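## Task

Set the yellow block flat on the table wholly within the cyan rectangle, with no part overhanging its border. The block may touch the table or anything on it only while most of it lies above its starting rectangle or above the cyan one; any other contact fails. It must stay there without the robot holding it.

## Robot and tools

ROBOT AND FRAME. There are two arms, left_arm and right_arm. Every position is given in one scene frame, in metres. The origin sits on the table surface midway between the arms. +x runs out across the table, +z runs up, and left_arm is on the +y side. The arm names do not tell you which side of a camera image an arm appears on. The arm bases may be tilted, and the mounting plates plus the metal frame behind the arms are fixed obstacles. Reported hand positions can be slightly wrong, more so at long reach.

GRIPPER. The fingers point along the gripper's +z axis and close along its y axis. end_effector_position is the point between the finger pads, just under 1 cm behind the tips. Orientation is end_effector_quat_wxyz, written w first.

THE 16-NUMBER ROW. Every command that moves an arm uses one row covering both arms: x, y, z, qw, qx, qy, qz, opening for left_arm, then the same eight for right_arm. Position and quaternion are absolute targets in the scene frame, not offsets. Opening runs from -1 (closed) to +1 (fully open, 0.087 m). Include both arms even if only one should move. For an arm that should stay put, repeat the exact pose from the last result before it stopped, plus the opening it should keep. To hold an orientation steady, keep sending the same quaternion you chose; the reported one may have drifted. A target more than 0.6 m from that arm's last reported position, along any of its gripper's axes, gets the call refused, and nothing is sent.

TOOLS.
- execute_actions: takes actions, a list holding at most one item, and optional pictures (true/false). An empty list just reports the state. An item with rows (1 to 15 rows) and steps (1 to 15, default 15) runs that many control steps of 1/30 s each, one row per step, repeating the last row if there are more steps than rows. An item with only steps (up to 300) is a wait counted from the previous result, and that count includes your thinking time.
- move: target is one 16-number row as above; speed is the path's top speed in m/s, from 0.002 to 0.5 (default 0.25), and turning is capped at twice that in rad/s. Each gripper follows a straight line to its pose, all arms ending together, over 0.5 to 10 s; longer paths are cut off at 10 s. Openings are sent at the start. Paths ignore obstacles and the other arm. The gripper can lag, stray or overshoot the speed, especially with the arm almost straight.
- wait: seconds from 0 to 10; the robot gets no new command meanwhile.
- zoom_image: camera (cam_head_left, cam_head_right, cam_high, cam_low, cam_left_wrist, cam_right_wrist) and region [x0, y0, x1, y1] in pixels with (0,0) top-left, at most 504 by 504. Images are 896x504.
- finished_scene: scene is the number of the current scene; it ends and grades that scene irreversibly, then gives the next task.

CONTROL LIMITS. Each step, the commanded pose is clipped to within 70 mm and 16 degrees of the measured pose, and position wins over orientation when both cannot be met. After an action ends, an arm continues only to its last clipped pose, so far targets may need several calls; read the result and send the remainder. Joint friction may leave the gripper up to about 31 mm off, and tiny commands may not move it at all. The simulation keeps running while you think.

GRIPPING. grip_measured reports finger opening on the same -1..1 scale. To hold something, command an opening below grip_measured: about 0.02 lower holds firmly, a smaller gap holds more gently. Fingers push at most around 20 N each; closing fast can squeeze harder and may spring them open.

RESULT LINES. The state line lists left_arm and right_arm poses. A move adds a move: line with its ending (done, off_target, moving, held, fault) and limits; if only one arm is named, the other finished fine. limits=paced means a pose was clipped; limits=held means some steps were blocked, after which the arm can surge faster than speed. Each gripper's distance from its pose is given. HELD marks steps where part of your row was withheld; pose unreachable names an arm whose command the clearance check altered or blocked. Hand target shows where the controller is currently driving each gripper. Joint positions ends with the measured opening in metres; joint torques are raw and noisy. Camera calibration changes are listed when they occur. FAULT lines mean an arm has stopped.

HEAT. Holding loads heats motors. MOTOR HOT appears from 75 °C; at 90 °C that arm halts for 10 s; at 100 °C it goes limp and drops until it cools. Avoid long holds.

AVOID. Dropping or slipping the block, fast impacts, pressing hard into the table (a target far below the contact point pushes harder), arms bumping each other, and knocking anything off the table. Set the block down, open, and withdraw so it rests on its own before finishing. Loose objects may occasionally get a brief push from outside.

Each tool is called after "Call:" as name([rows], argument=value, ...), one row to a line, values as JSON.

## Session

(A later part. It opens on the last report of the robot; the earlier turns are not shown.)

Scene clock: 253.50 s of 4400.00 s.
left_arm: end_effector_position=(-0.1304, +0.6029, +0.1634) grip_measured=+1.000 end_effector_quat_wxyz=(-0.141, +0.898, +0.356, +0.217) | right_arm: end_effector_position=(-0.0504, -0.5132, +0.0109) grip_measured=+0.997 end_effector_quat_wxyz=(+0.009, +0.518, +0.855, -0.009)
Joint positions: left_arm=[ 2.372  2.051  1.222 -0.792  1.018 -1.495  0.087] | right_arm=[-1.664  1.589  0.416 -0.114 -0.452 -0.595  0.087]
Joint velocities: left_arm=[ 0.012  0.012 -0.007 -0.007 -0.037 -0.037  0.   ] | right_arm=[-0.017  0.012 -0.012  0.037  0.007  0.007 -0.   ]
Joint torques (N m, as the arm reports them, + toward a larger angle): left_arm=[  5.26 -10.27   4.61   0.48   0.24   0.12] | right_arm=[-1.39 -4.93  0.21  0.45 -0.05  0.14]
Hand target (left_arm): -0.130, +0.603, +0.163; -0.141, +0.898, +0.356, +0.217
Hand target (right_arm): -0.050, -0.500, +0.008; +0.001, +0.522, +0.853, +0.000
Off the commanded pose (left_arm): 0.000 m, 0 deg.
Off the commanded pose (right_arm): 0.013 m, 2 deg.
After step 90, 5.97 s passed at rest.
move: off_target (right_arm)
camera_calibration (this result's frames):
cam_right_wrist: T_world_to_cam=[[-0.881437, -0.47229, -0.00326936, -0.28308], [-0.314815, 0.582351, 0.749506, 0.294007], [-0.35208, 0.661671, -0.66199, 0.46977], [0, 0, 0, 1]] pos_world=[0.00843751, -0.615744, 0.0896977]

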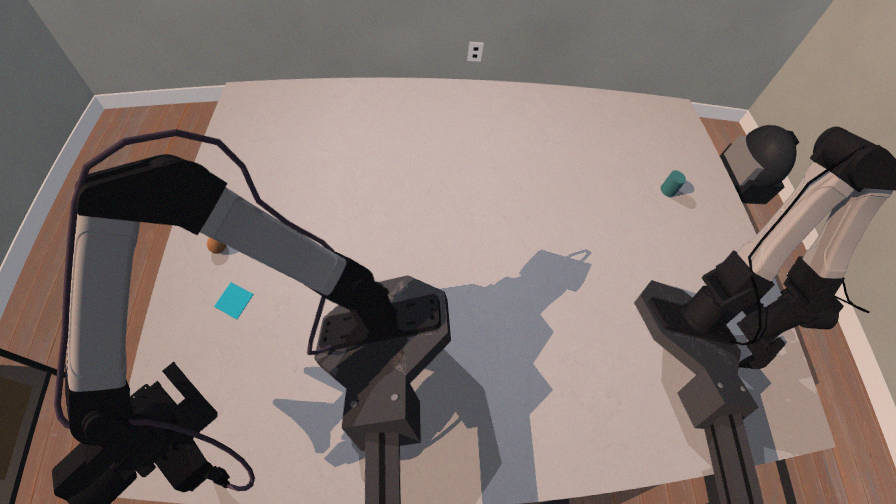

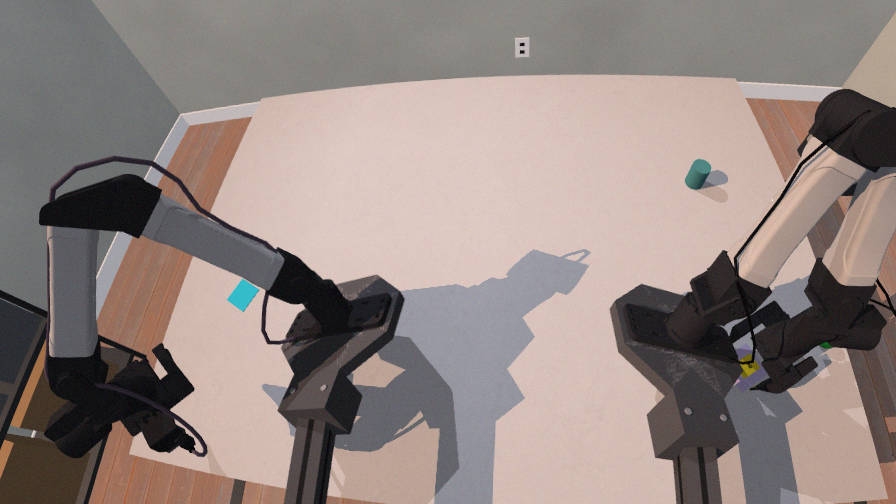

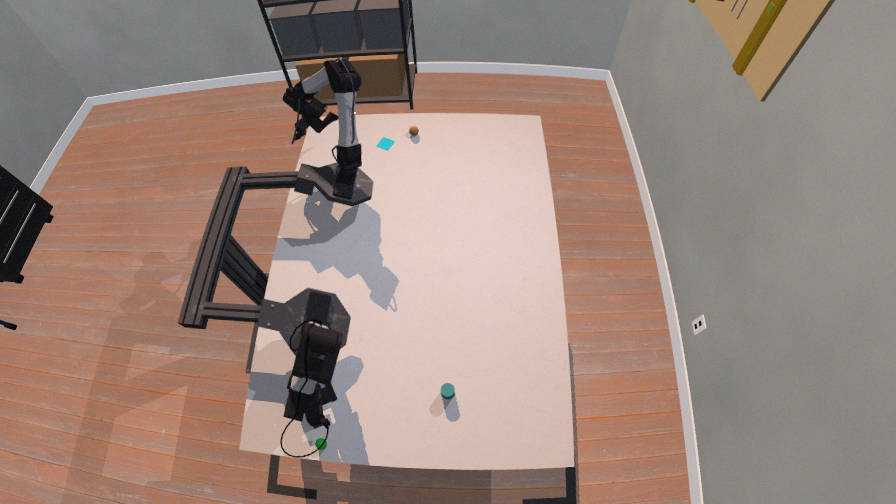

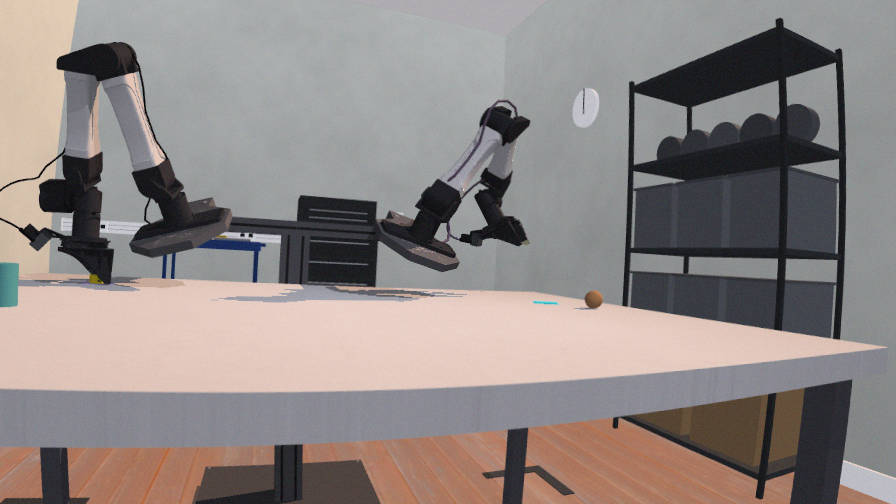

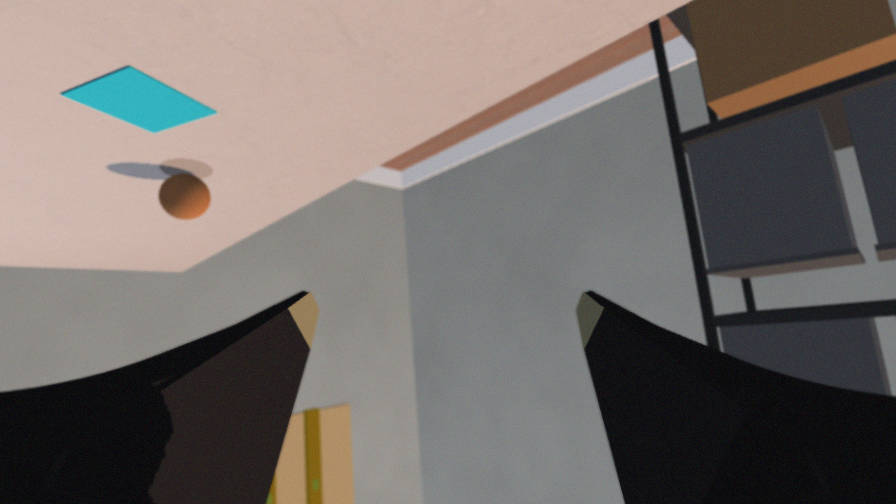

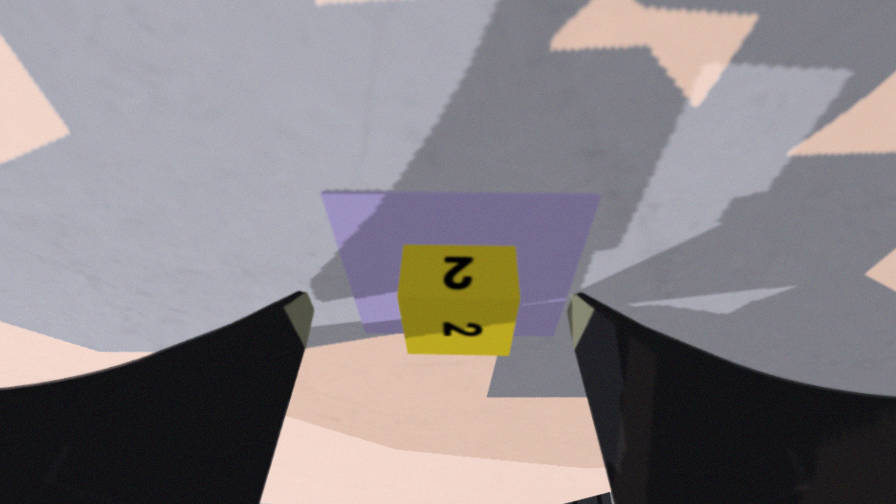

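Call:
execute_actions([
  {"rows":[[-0.1304,0.6029,0.1634,-0.141,0.898,0.356,0.217,1,-0.050,-0.500,0.008,0,0.522,0.853,0,0.6],[-0.1304,0.6029,0.1634,-0.141,0.898,0.356,0.217,1,-0.050,-0.500,0.008,0,0.522,0.853,0,0.5],[-0.1304,0.6029,0.1634,-0.141,0.898,0.356,0.217,1,-0.050,-0.500,0.008,0,0.522,0.853,0,0.4],[-0.1304,0.6029,0.1634,-0.141,0.898,0.356,0.217,1,-0.050,-0.500,0.008,0,0.522,0.853,0,0.3],[-0.1304,0.6029,0.1634,-0.141,0.898,0.356,0.217,1,-0.050,-0.500,0.008,0,0.522,0.853,0,0.2],[-0.1304,0.6029,0.1634,-0.141,0.898,0.356,0.217,1,-0.050,-0.500,0.008,0,0.522,0.853,0,0.1],[-0.1304,0.6029,0.1634,-0.141,0.898,0.356,0.217,1,-0.050,-0.500,0.008,0,0.522,0.853,0,0.0],[-0.1304,0.6029,0.1634,-0.141,0.898,0.356,0.217,1,-0.050,-0.500,0.008,0,0.522,0.853,0,-0.1],[-0.1304,0.6029,0.1634,-0.141,0.898,0.356,0.217,1,-0.050,-0.500,0.008,0,0.522,0.853,0,-0.15],[-0.1304,0.6029,0.1634,-0.141,0.898,0.356,0.217,1,-0.050,-0.500,0.008,0,0.522,0.853,0,-0.2],[-0.1304,0.6029,0.1634,-0.141,0.898,0.356,0.217,1,-0.050,-0.500,0.008,0,0.522,0.853,0,-0.24],[-0.1304,0.6029,0.1634,-0.141,0.898,0.356,0.217,1,-0.050,-0.500,0.008,0,0.522,0.853,0,-0.28],[-0.1304,0.6029,0.1634,-0.141,0.898,0.356,0.217,1,-0.050,-0.500,0.008,0,0.522,0.853,0,-0.3]],"steps":15},
], pictures=false)

Call:
execute_actions([
  {"steps":30},
])

Scene clock: 276.47 s of 4400.00 s.
left_arm: end_effector_position=(-0.1304, +0.6029, +0.1634) grip_measured=+1.000 end_effector_quat_wxyz=(-0.141, +0.898, +0.356, +0.217) | right_arm: end_effector_position=(-0.0509, -0.5137, +0.0109) grip_measured=-0.280 end_effector_quat_wxyz=(+0.008, +0.518, +0.855, -0.010)
Joint positions: left_arm=[ 2.372  2.051  1.222 -0.792  1.018 -1.495  0.087] | right_arm=[-1.664  1.589  0.416 -0.111 -0.45  -0.593  0.031]
Joint velocities: left_arm=[-0.007  0.007 -0.027 -0.051  0.037 -0.037  0.   ] | right_arm=[-0.002 -0.012 -0.012 -0.007  0.022  0.007 -0.001]
Joint torques (N m, as the arm reports them, + toward a larger angle): left_arm=[  5.29 -10.3    4.59   0.47   0.24   0.11] | right_arm=[-1.43 -5.1   0.19  0.39 -0.07  0.12]
Hand target (left_arm): -0.130, +0.603, +0.163; -0.141, +0.898, +0.356, +0.217
Hand target (right_arm): -0.050, -0.500, +0.008; -0.000, +0.522, +0.853, +0.000
Off the commanded pose (left_arm): 0.000 m, 0 deg.
Off the commanded pose (right_arm): 0.014 m, 2 deg.
Steps of this call (steps 1 to 90: nothing new was sent; then 19.47 s passed at rest; steps 91 to 105: all 15 steps of this action). Readings (end_effector_position):
91: left_arm (-0.1304, +0.6029, +0.1634) | right_arm (-0.0508, -0.5135, +0.0109)
92: left_arm (-0.1304, +0.6029, +0.1634) | right_arm (-0.0508, -0.5136, +0.0109)
94: left_arm (-0.1304, +0.6029, +0.1634) | right_arm (-0.0509, -0.5137, +0.0109)
98: left_arm (-0.1304, +0.6029, +0.1634) | right_arm (-0.0509, -0.5137, +0.0109)
105: the state above

Scene clock: 277.47 s of 4400.00 s.
left_arm: end_effector_position=(-0.1304, +0.6029, +0.1634) grip_measured=+1.000 end_effector_quat_wxyz=(-0.141, +0.898, +0.356, +0.217) | right_arm: end_effector_position=(-0.0509, -0.5137, +0.0109) grip_measured=-0.280 end_effector_quat_wxyz=(+0.008, +0.518, +0.855, -0.010)
Joint positions: left_arm=[ 2.372  2.051  1.222 -0.792  1.018 -1.495  0.087] | right_arm=[-1.664  1.589  0.416 -0.111 -0.45  -0.593  0.031]
Joint velocities: left_arm=[-0.007  0.002  0.002  0.022  0.022  0.007  0.   ] | right_arm=[-0.012  0.002 -0.007  0.007 -0.081  0.066 -0.   ]
Joint torques (N m, as the arm reports them, + toward a larger angle): left_arm=[  5.27 -10.31   4.62   0.48   0.25   0.12] | right_arm=[-1.42 -5.1   0.2   0.4  -0.07  0.11]
Hand target (left_arm): -0.130, +0.603, +0.163; -0.141, +0.898, +0.356, +0.217
Hand target (right_arm): -0.050, -0.500, +0.008; -0.000, +0.522, +0.853, +0.000
Off the commanded pose (left_arm): 0.000 m, 0 deg.
Off the commanded pose (right_arm): 0.014 m, 2 deg.
Steps of this call (steps 1 to 30: nothing new was sent). Readings (end_effector_position):
1: left_arm (-0.1304, +0.6029, +0.1634) | right_arm (-0.0509, -0.5137, +0.0109)
2: left_arm (-0.1304, +0.6029, +0.1634) | right_arm (-0.0509, -0.5137, +0.0109)
4: left_arm (-0.1304, +0.6029, +0.1634) | right_arm (-0.0509, -0.5137, +0.0109)
8: left_arm (-0.1304, +0.6029, +0.1634) | right_arm (-0.0509, -0.5137, +0.0109)
30: the state above
camera_calibration (this result's frames):
cam_right_wrist: T_world_to_cam=[[-0.881831, -0.471566, 0.000274454, -0.283473], [-0.312158, 0.584173, 0.749199, 0.295248], [-0.353457, 0.660581, -0.662345, 0.469322], [0, 0, 0, 1]] pos_world=[0.00807402, -0.616178, 0.0897312]

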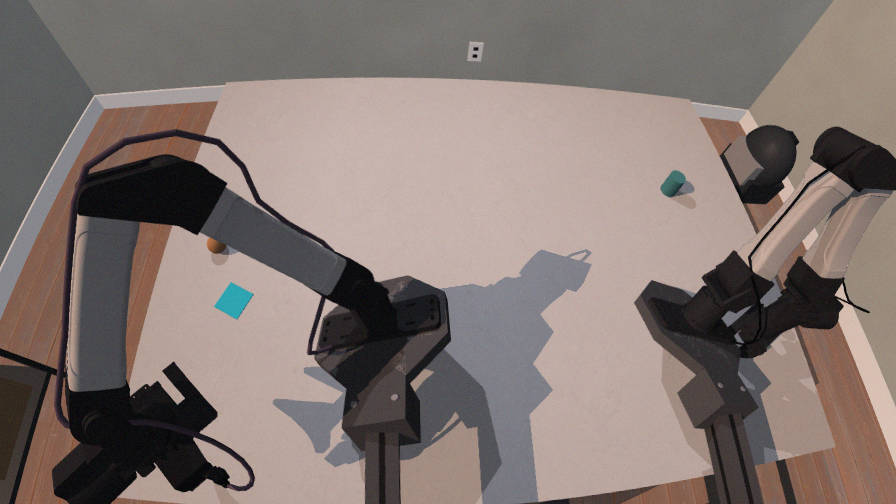

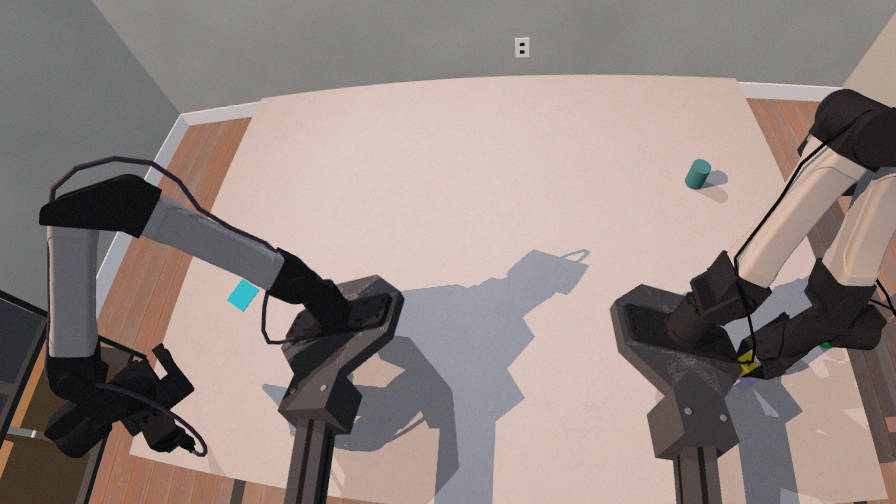

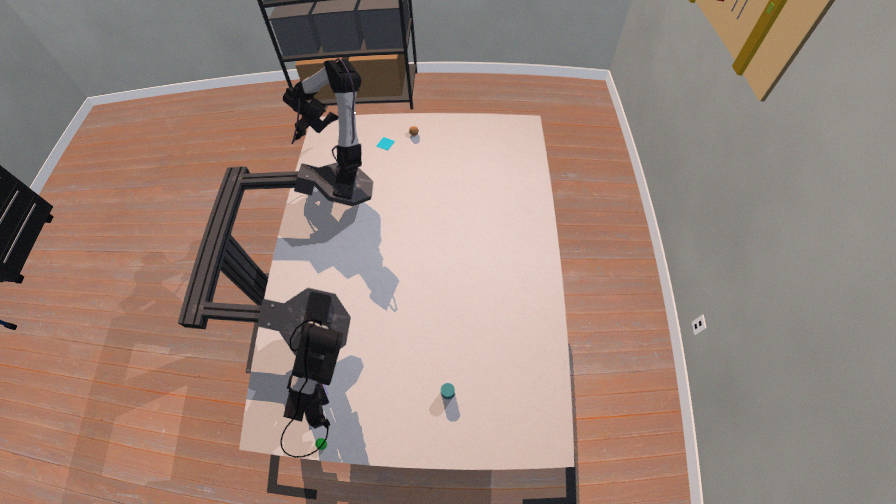

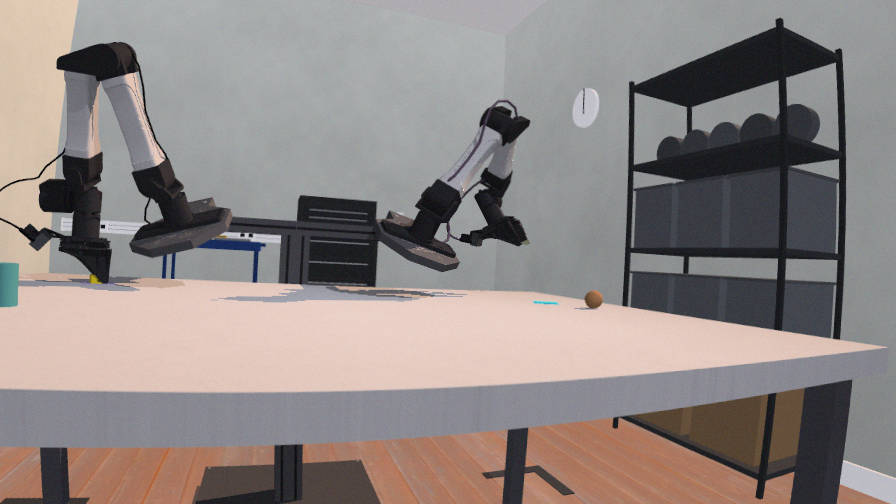

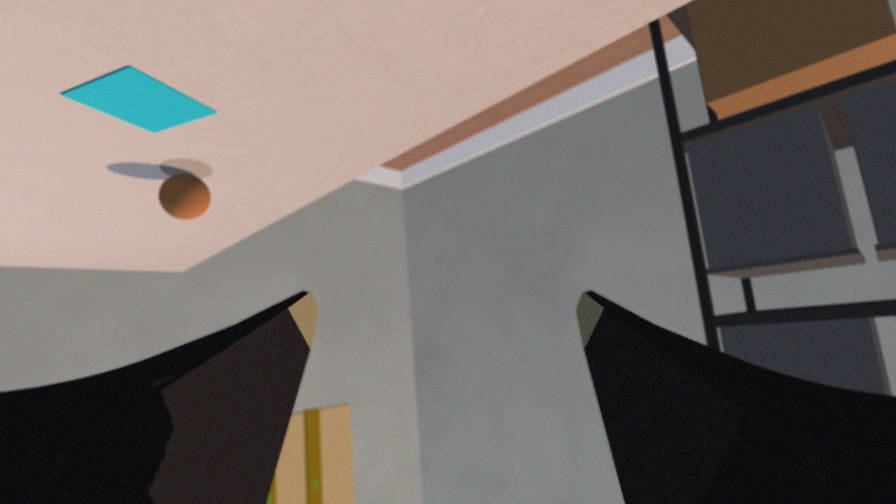

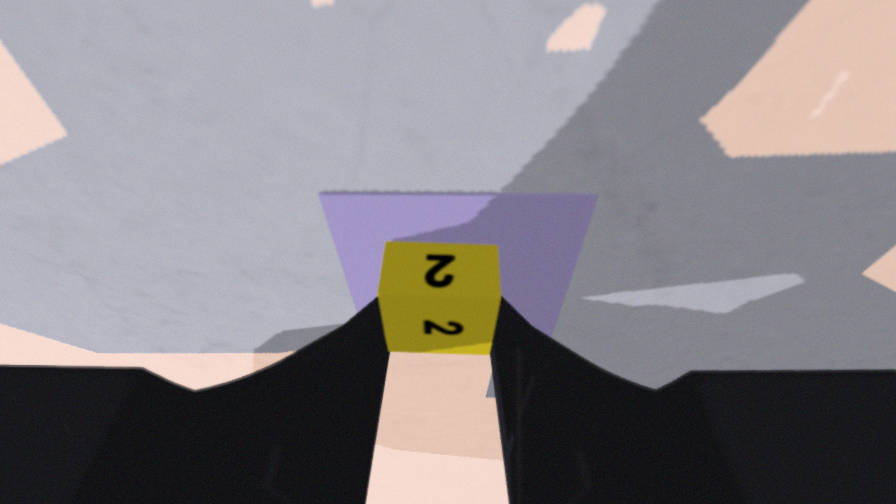

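Call:
move(target=[-0.1304,0.6029,0.1634,-0.141,0.898,0.356,0.217,1, -0.050,-0.53,0.15,0,0.522,0.853,0,-0.305], speed=0.08)

Scene clock: 285.63 s of 4400.00 s.
left_arm: end_effector_position=(-0.1304, +0.6029, +0.1634) grip_measured=+1.000 end_effector_quat_wxyz=(-0.141, +0.898, +0.356, +0.217) | right_arm: end_effector_position=(-0.0505, -0.5149, +0.1430) grip_measured=-0.280 end_effector_quat_wxyz=(-0.012, +0.529, +0.848, +0.021)
Joint positions: left_arm=[ 2.372  2.051  1.222 -0.792  1.018 -1.495  0.087] | right_arm=[-1.956  1.268  0.744 -0.985 -0.479 -0.926  0.031]
Joint velocities: left_arm=[ 0.002  0.007  0.022  0.037  0.037 -0.022  0.   ] | right_arm=[ 0.012 -0.007 -0.012 -0.007  0.022  0.051 -0.   ]
Joint torques (N m, as the arm reports them, + toward a larger angle): left_arm=[  5.29 -10.32   4.64   0.48   0.25   0.11] | right_arm=[-2.32 -6.17  7.77  0.1  -0.23 -0.05]
Hand target (left_arm): -0.130, +0.603, +0.163; -0.141, +0.898, +0.356, +0.217
Hand target (right_arm): -0.050, -0.525, +0.152; -0.006, +0.521, +0.854, +0.002
Off the commanded pose (left_arm): 0.000 m, 0 deg.
Off the commanded pose (right_arm): 0.017 m, 3 deg.
After step 90, 2.83 s passed at rest.
move: off_target (right_arm)
camera_calibration (this result's frames):
cam_right_wrist: T_world_to_cam=[[-0.893454, -0.44796, -0.0327371, -0.267429], [-0.297263, 0.5351, 0.790761, 0.166695], [-0.336711, 0.71624, -0.611249, 0.579977], [0, 0, 0, 1]] pos_world=[0.00590167, -0.624398, 0.21394]

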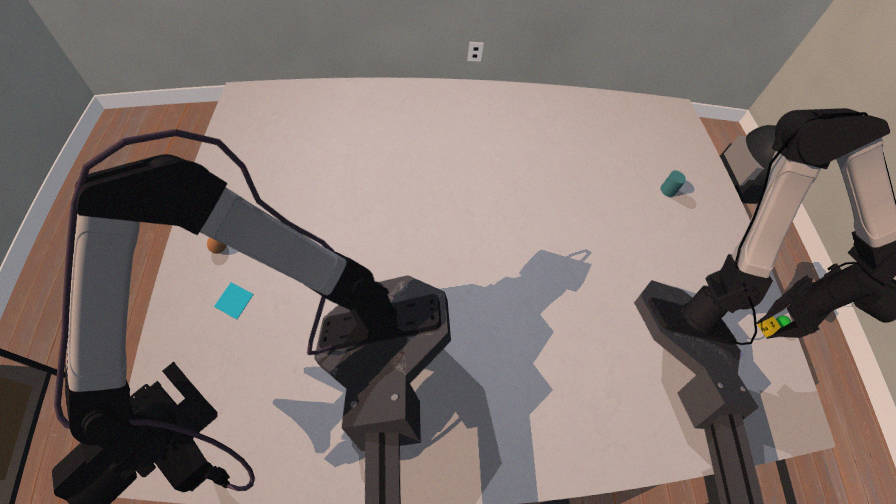

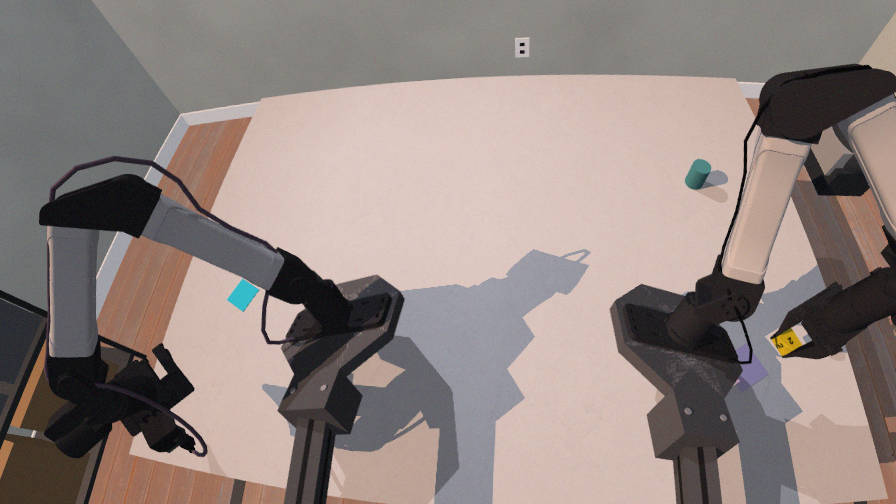

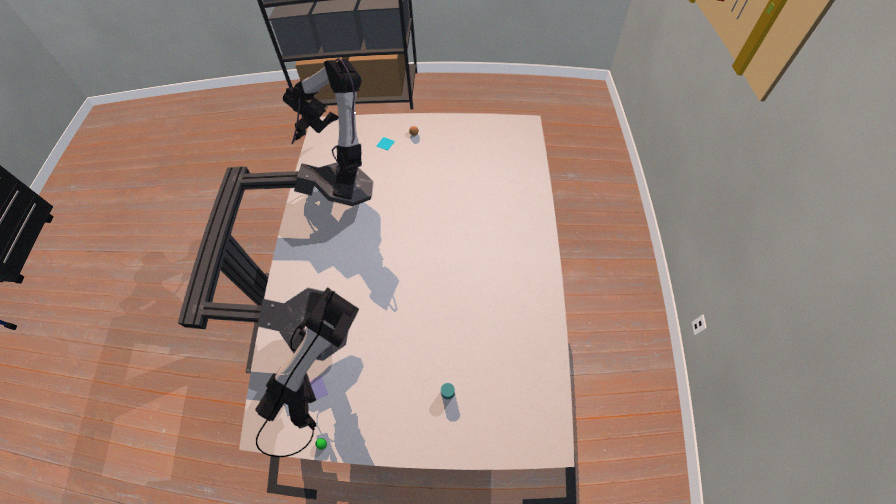

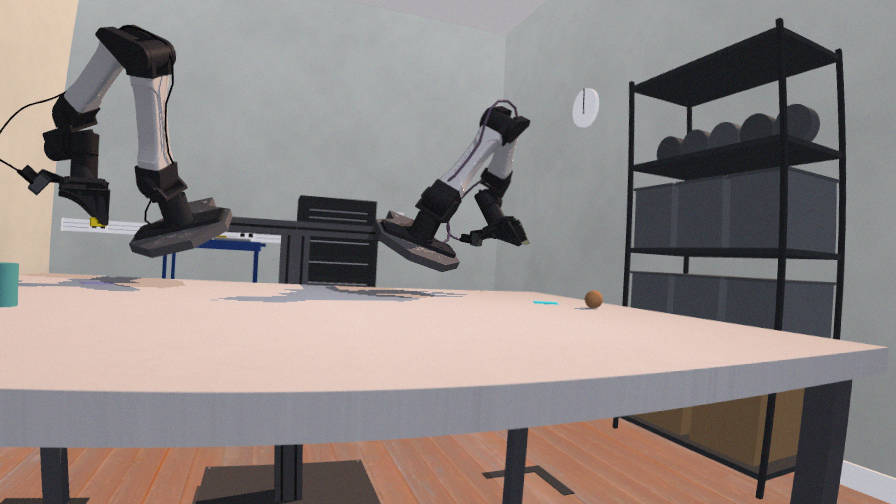

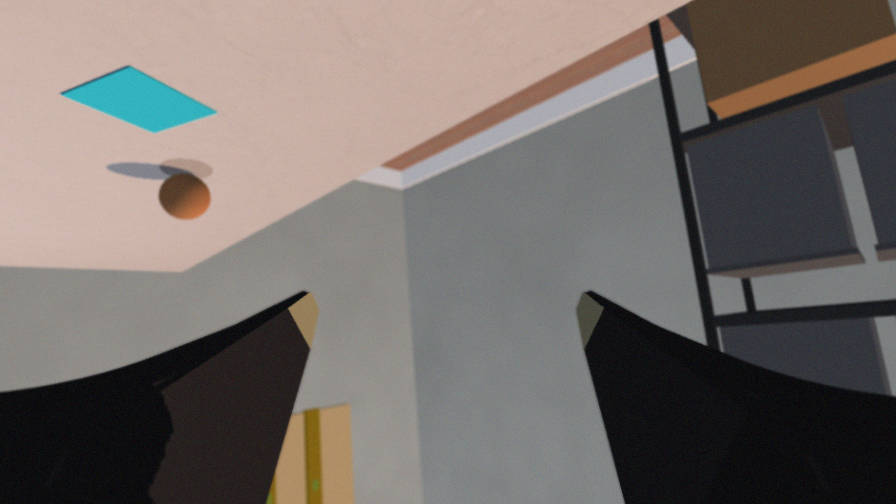

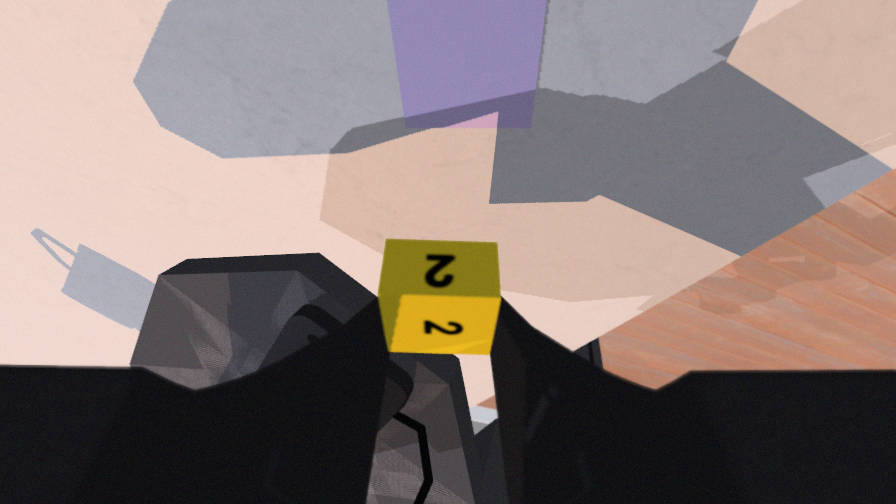

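Call:
zoom_image(camera="cam_low", region=[20, 140, 160, 250])

Region (20, 140, 160, 250) of cam_low's 896x504 image, scaled by 3.600, with more detail than that image has; it fills the top 396 rows of this view, and the rest is white.

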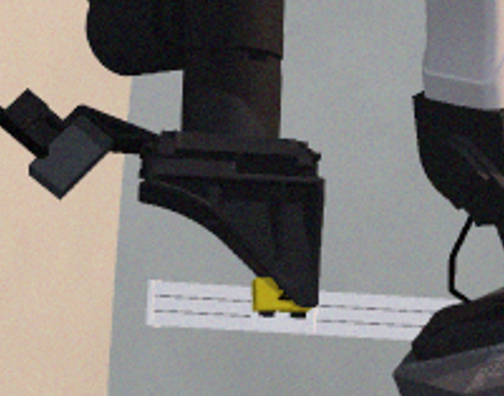

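Call:
move(target=[0.05,0.63,0.22,0,0.866,-0.5,0,1, 0.22,-0.53,0.24,0,0.30,0.954,0,-0.305], speed=0.2)

Scene clock: 352.93 s of 4400.00 s.
left_arm: end_effector_position=(+0.0465, +0.6291, +0.2136) grip_measured=+1.000 end_effector_quat_wxyz=(+0.001, +0.872, -0.490, +0.011) | right_arm: end_effector_position=(+0.2217, -0.5262, +0.2401) grip_measured=-0.280 end_effector_quat_wxyz=(+0.025, +0.307, +0.951, +0.003)
Joint positions: left_arm=[ 1.798  1.865  1.857 -1.389  0.489 -0.31   0.087] | right_arm=[-0.588  1.148  1.404 -1.274 -0.024 -0.052  0.031]
Joint velocities: left_arm=[ 0.002 -0.002 -0.012 -0.007 -0.022  0.007  0.   ] | right_arm=[-0.017 -0.002  0.012 -0.007  0.051  0.066  0.   ]
Joint torques (N m, as the arm reports them, + toward a larger angle): left_arm=[  3.97 -13.55   6.17   0.28  -0.09   0.17] | right_arm=[ 0.24 -6.44  9.32  0.3  -0.03  0.14]
Hand target (left_arm): +0.051, +0.629, +0.220; +0.000, +0.866, -0.501, +0.004
Hand target (right_arm): +0.226, -0.529, +0.242; +0.022, +0.308, +0.951, +0.000
Off the commanded pose (left_arm): 0.007 m, 2 deg.
Off the commanded pose (right_arm): 0.004 m, 3 deg.
After step 90, 59.20 s passed at rest.
move: off_target (right_arm)
camera_calibration (this result's frames):
cam_left_wrist: T_world_to_cam=[[0.856098, 0.516542, 0.0167631, -0.37349], [0.300099, -0.523257, 0.797586, 0.157073], [0.420758, -0.677781, -0.602973, 0.674128], [0, 0, 0, 1]] pos_world=[-0.0110384, 0.732024, 0.287463]
cam_right_wrist: T_world_to_cam=[[-0.575799, -0.817055, -0.0295926, -0.291482], [-0.567364, 0.373251, 0.734018, 0.165138], [-0.588688, 0.439436, -0.678485, 0.665423], [0, 0, 0, 1]] pos_world=[0.317585, -0.592206, 0.321639]

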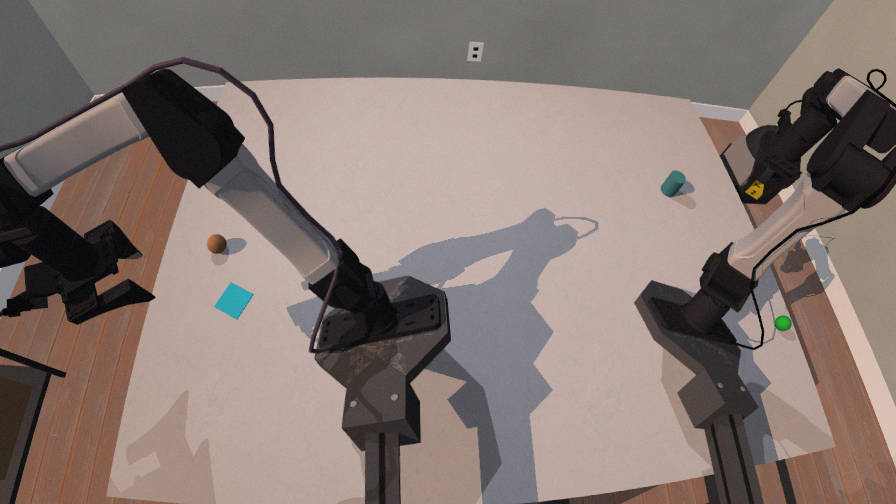

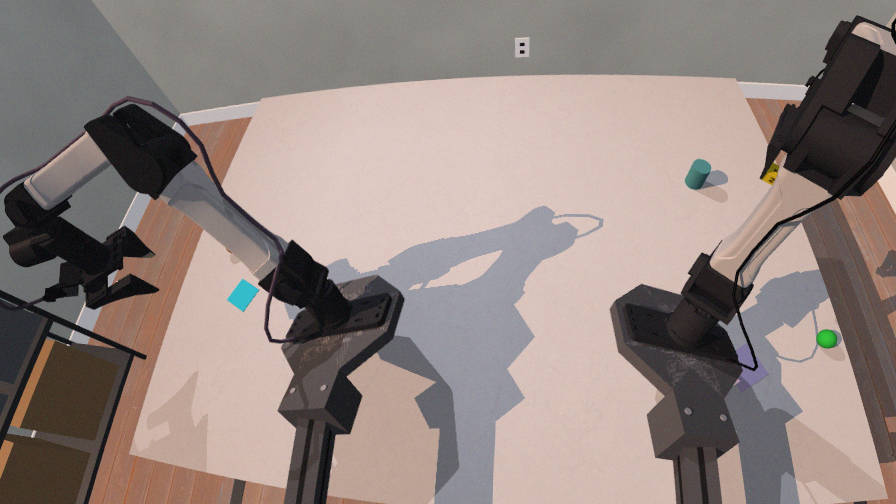

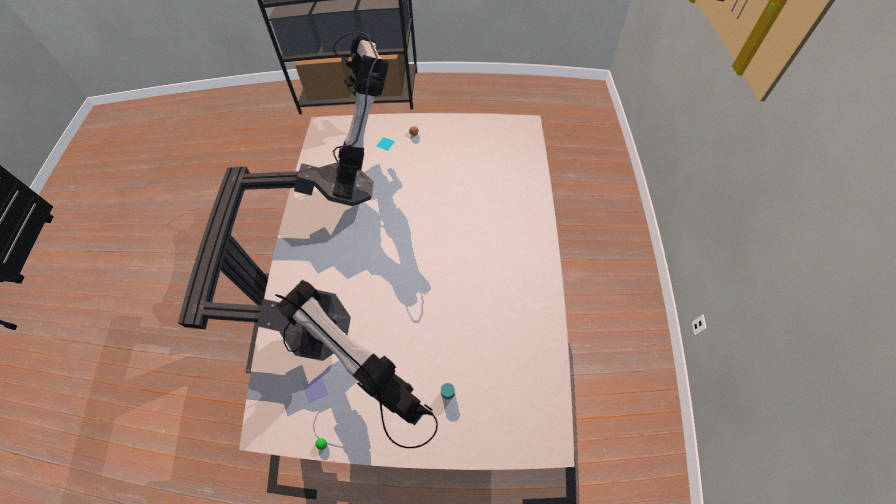

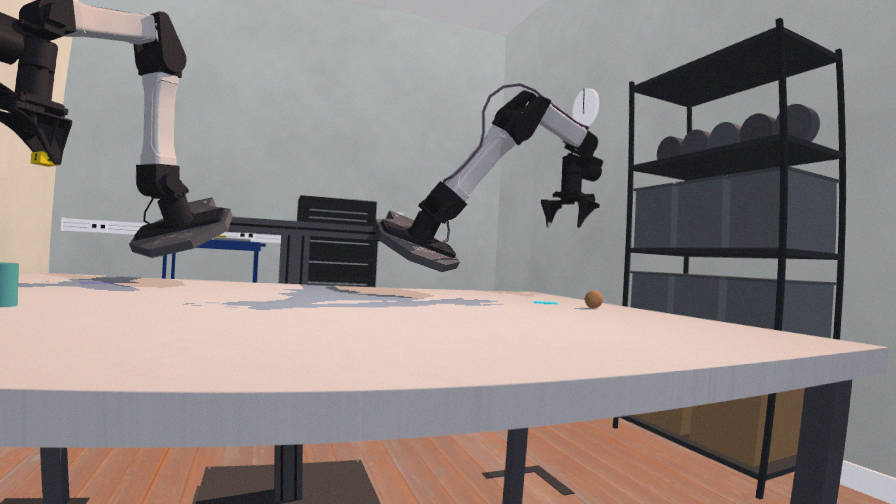

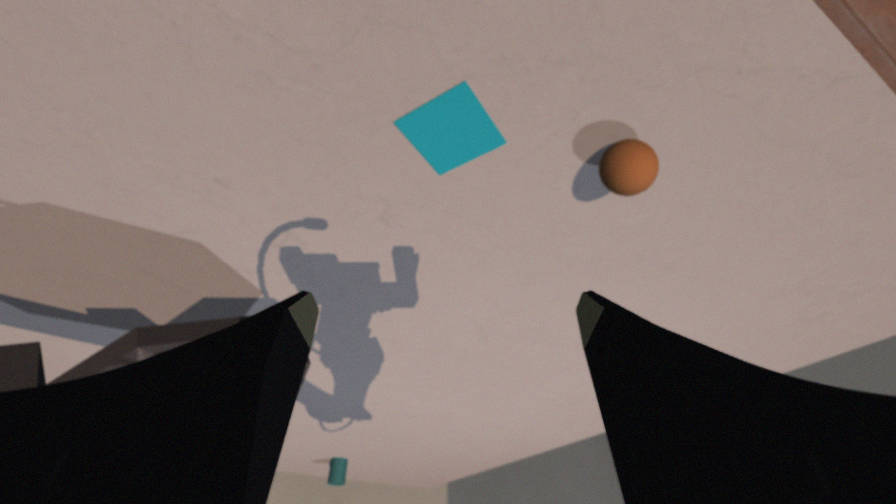

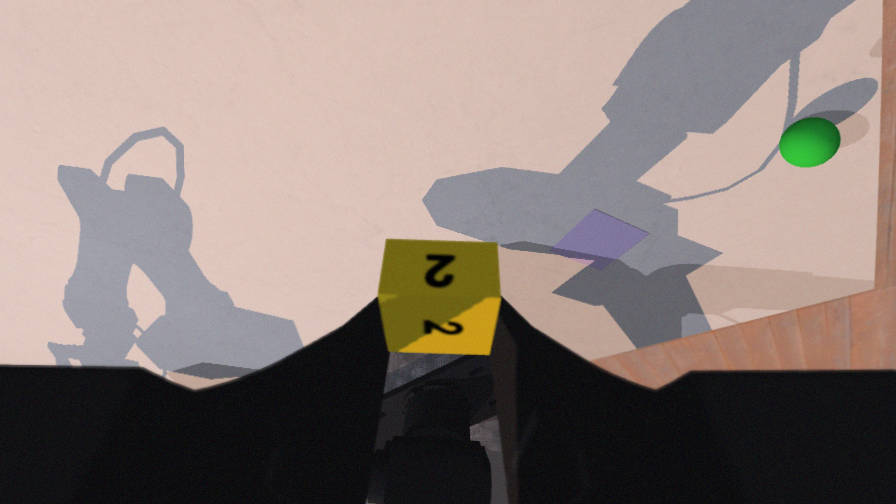

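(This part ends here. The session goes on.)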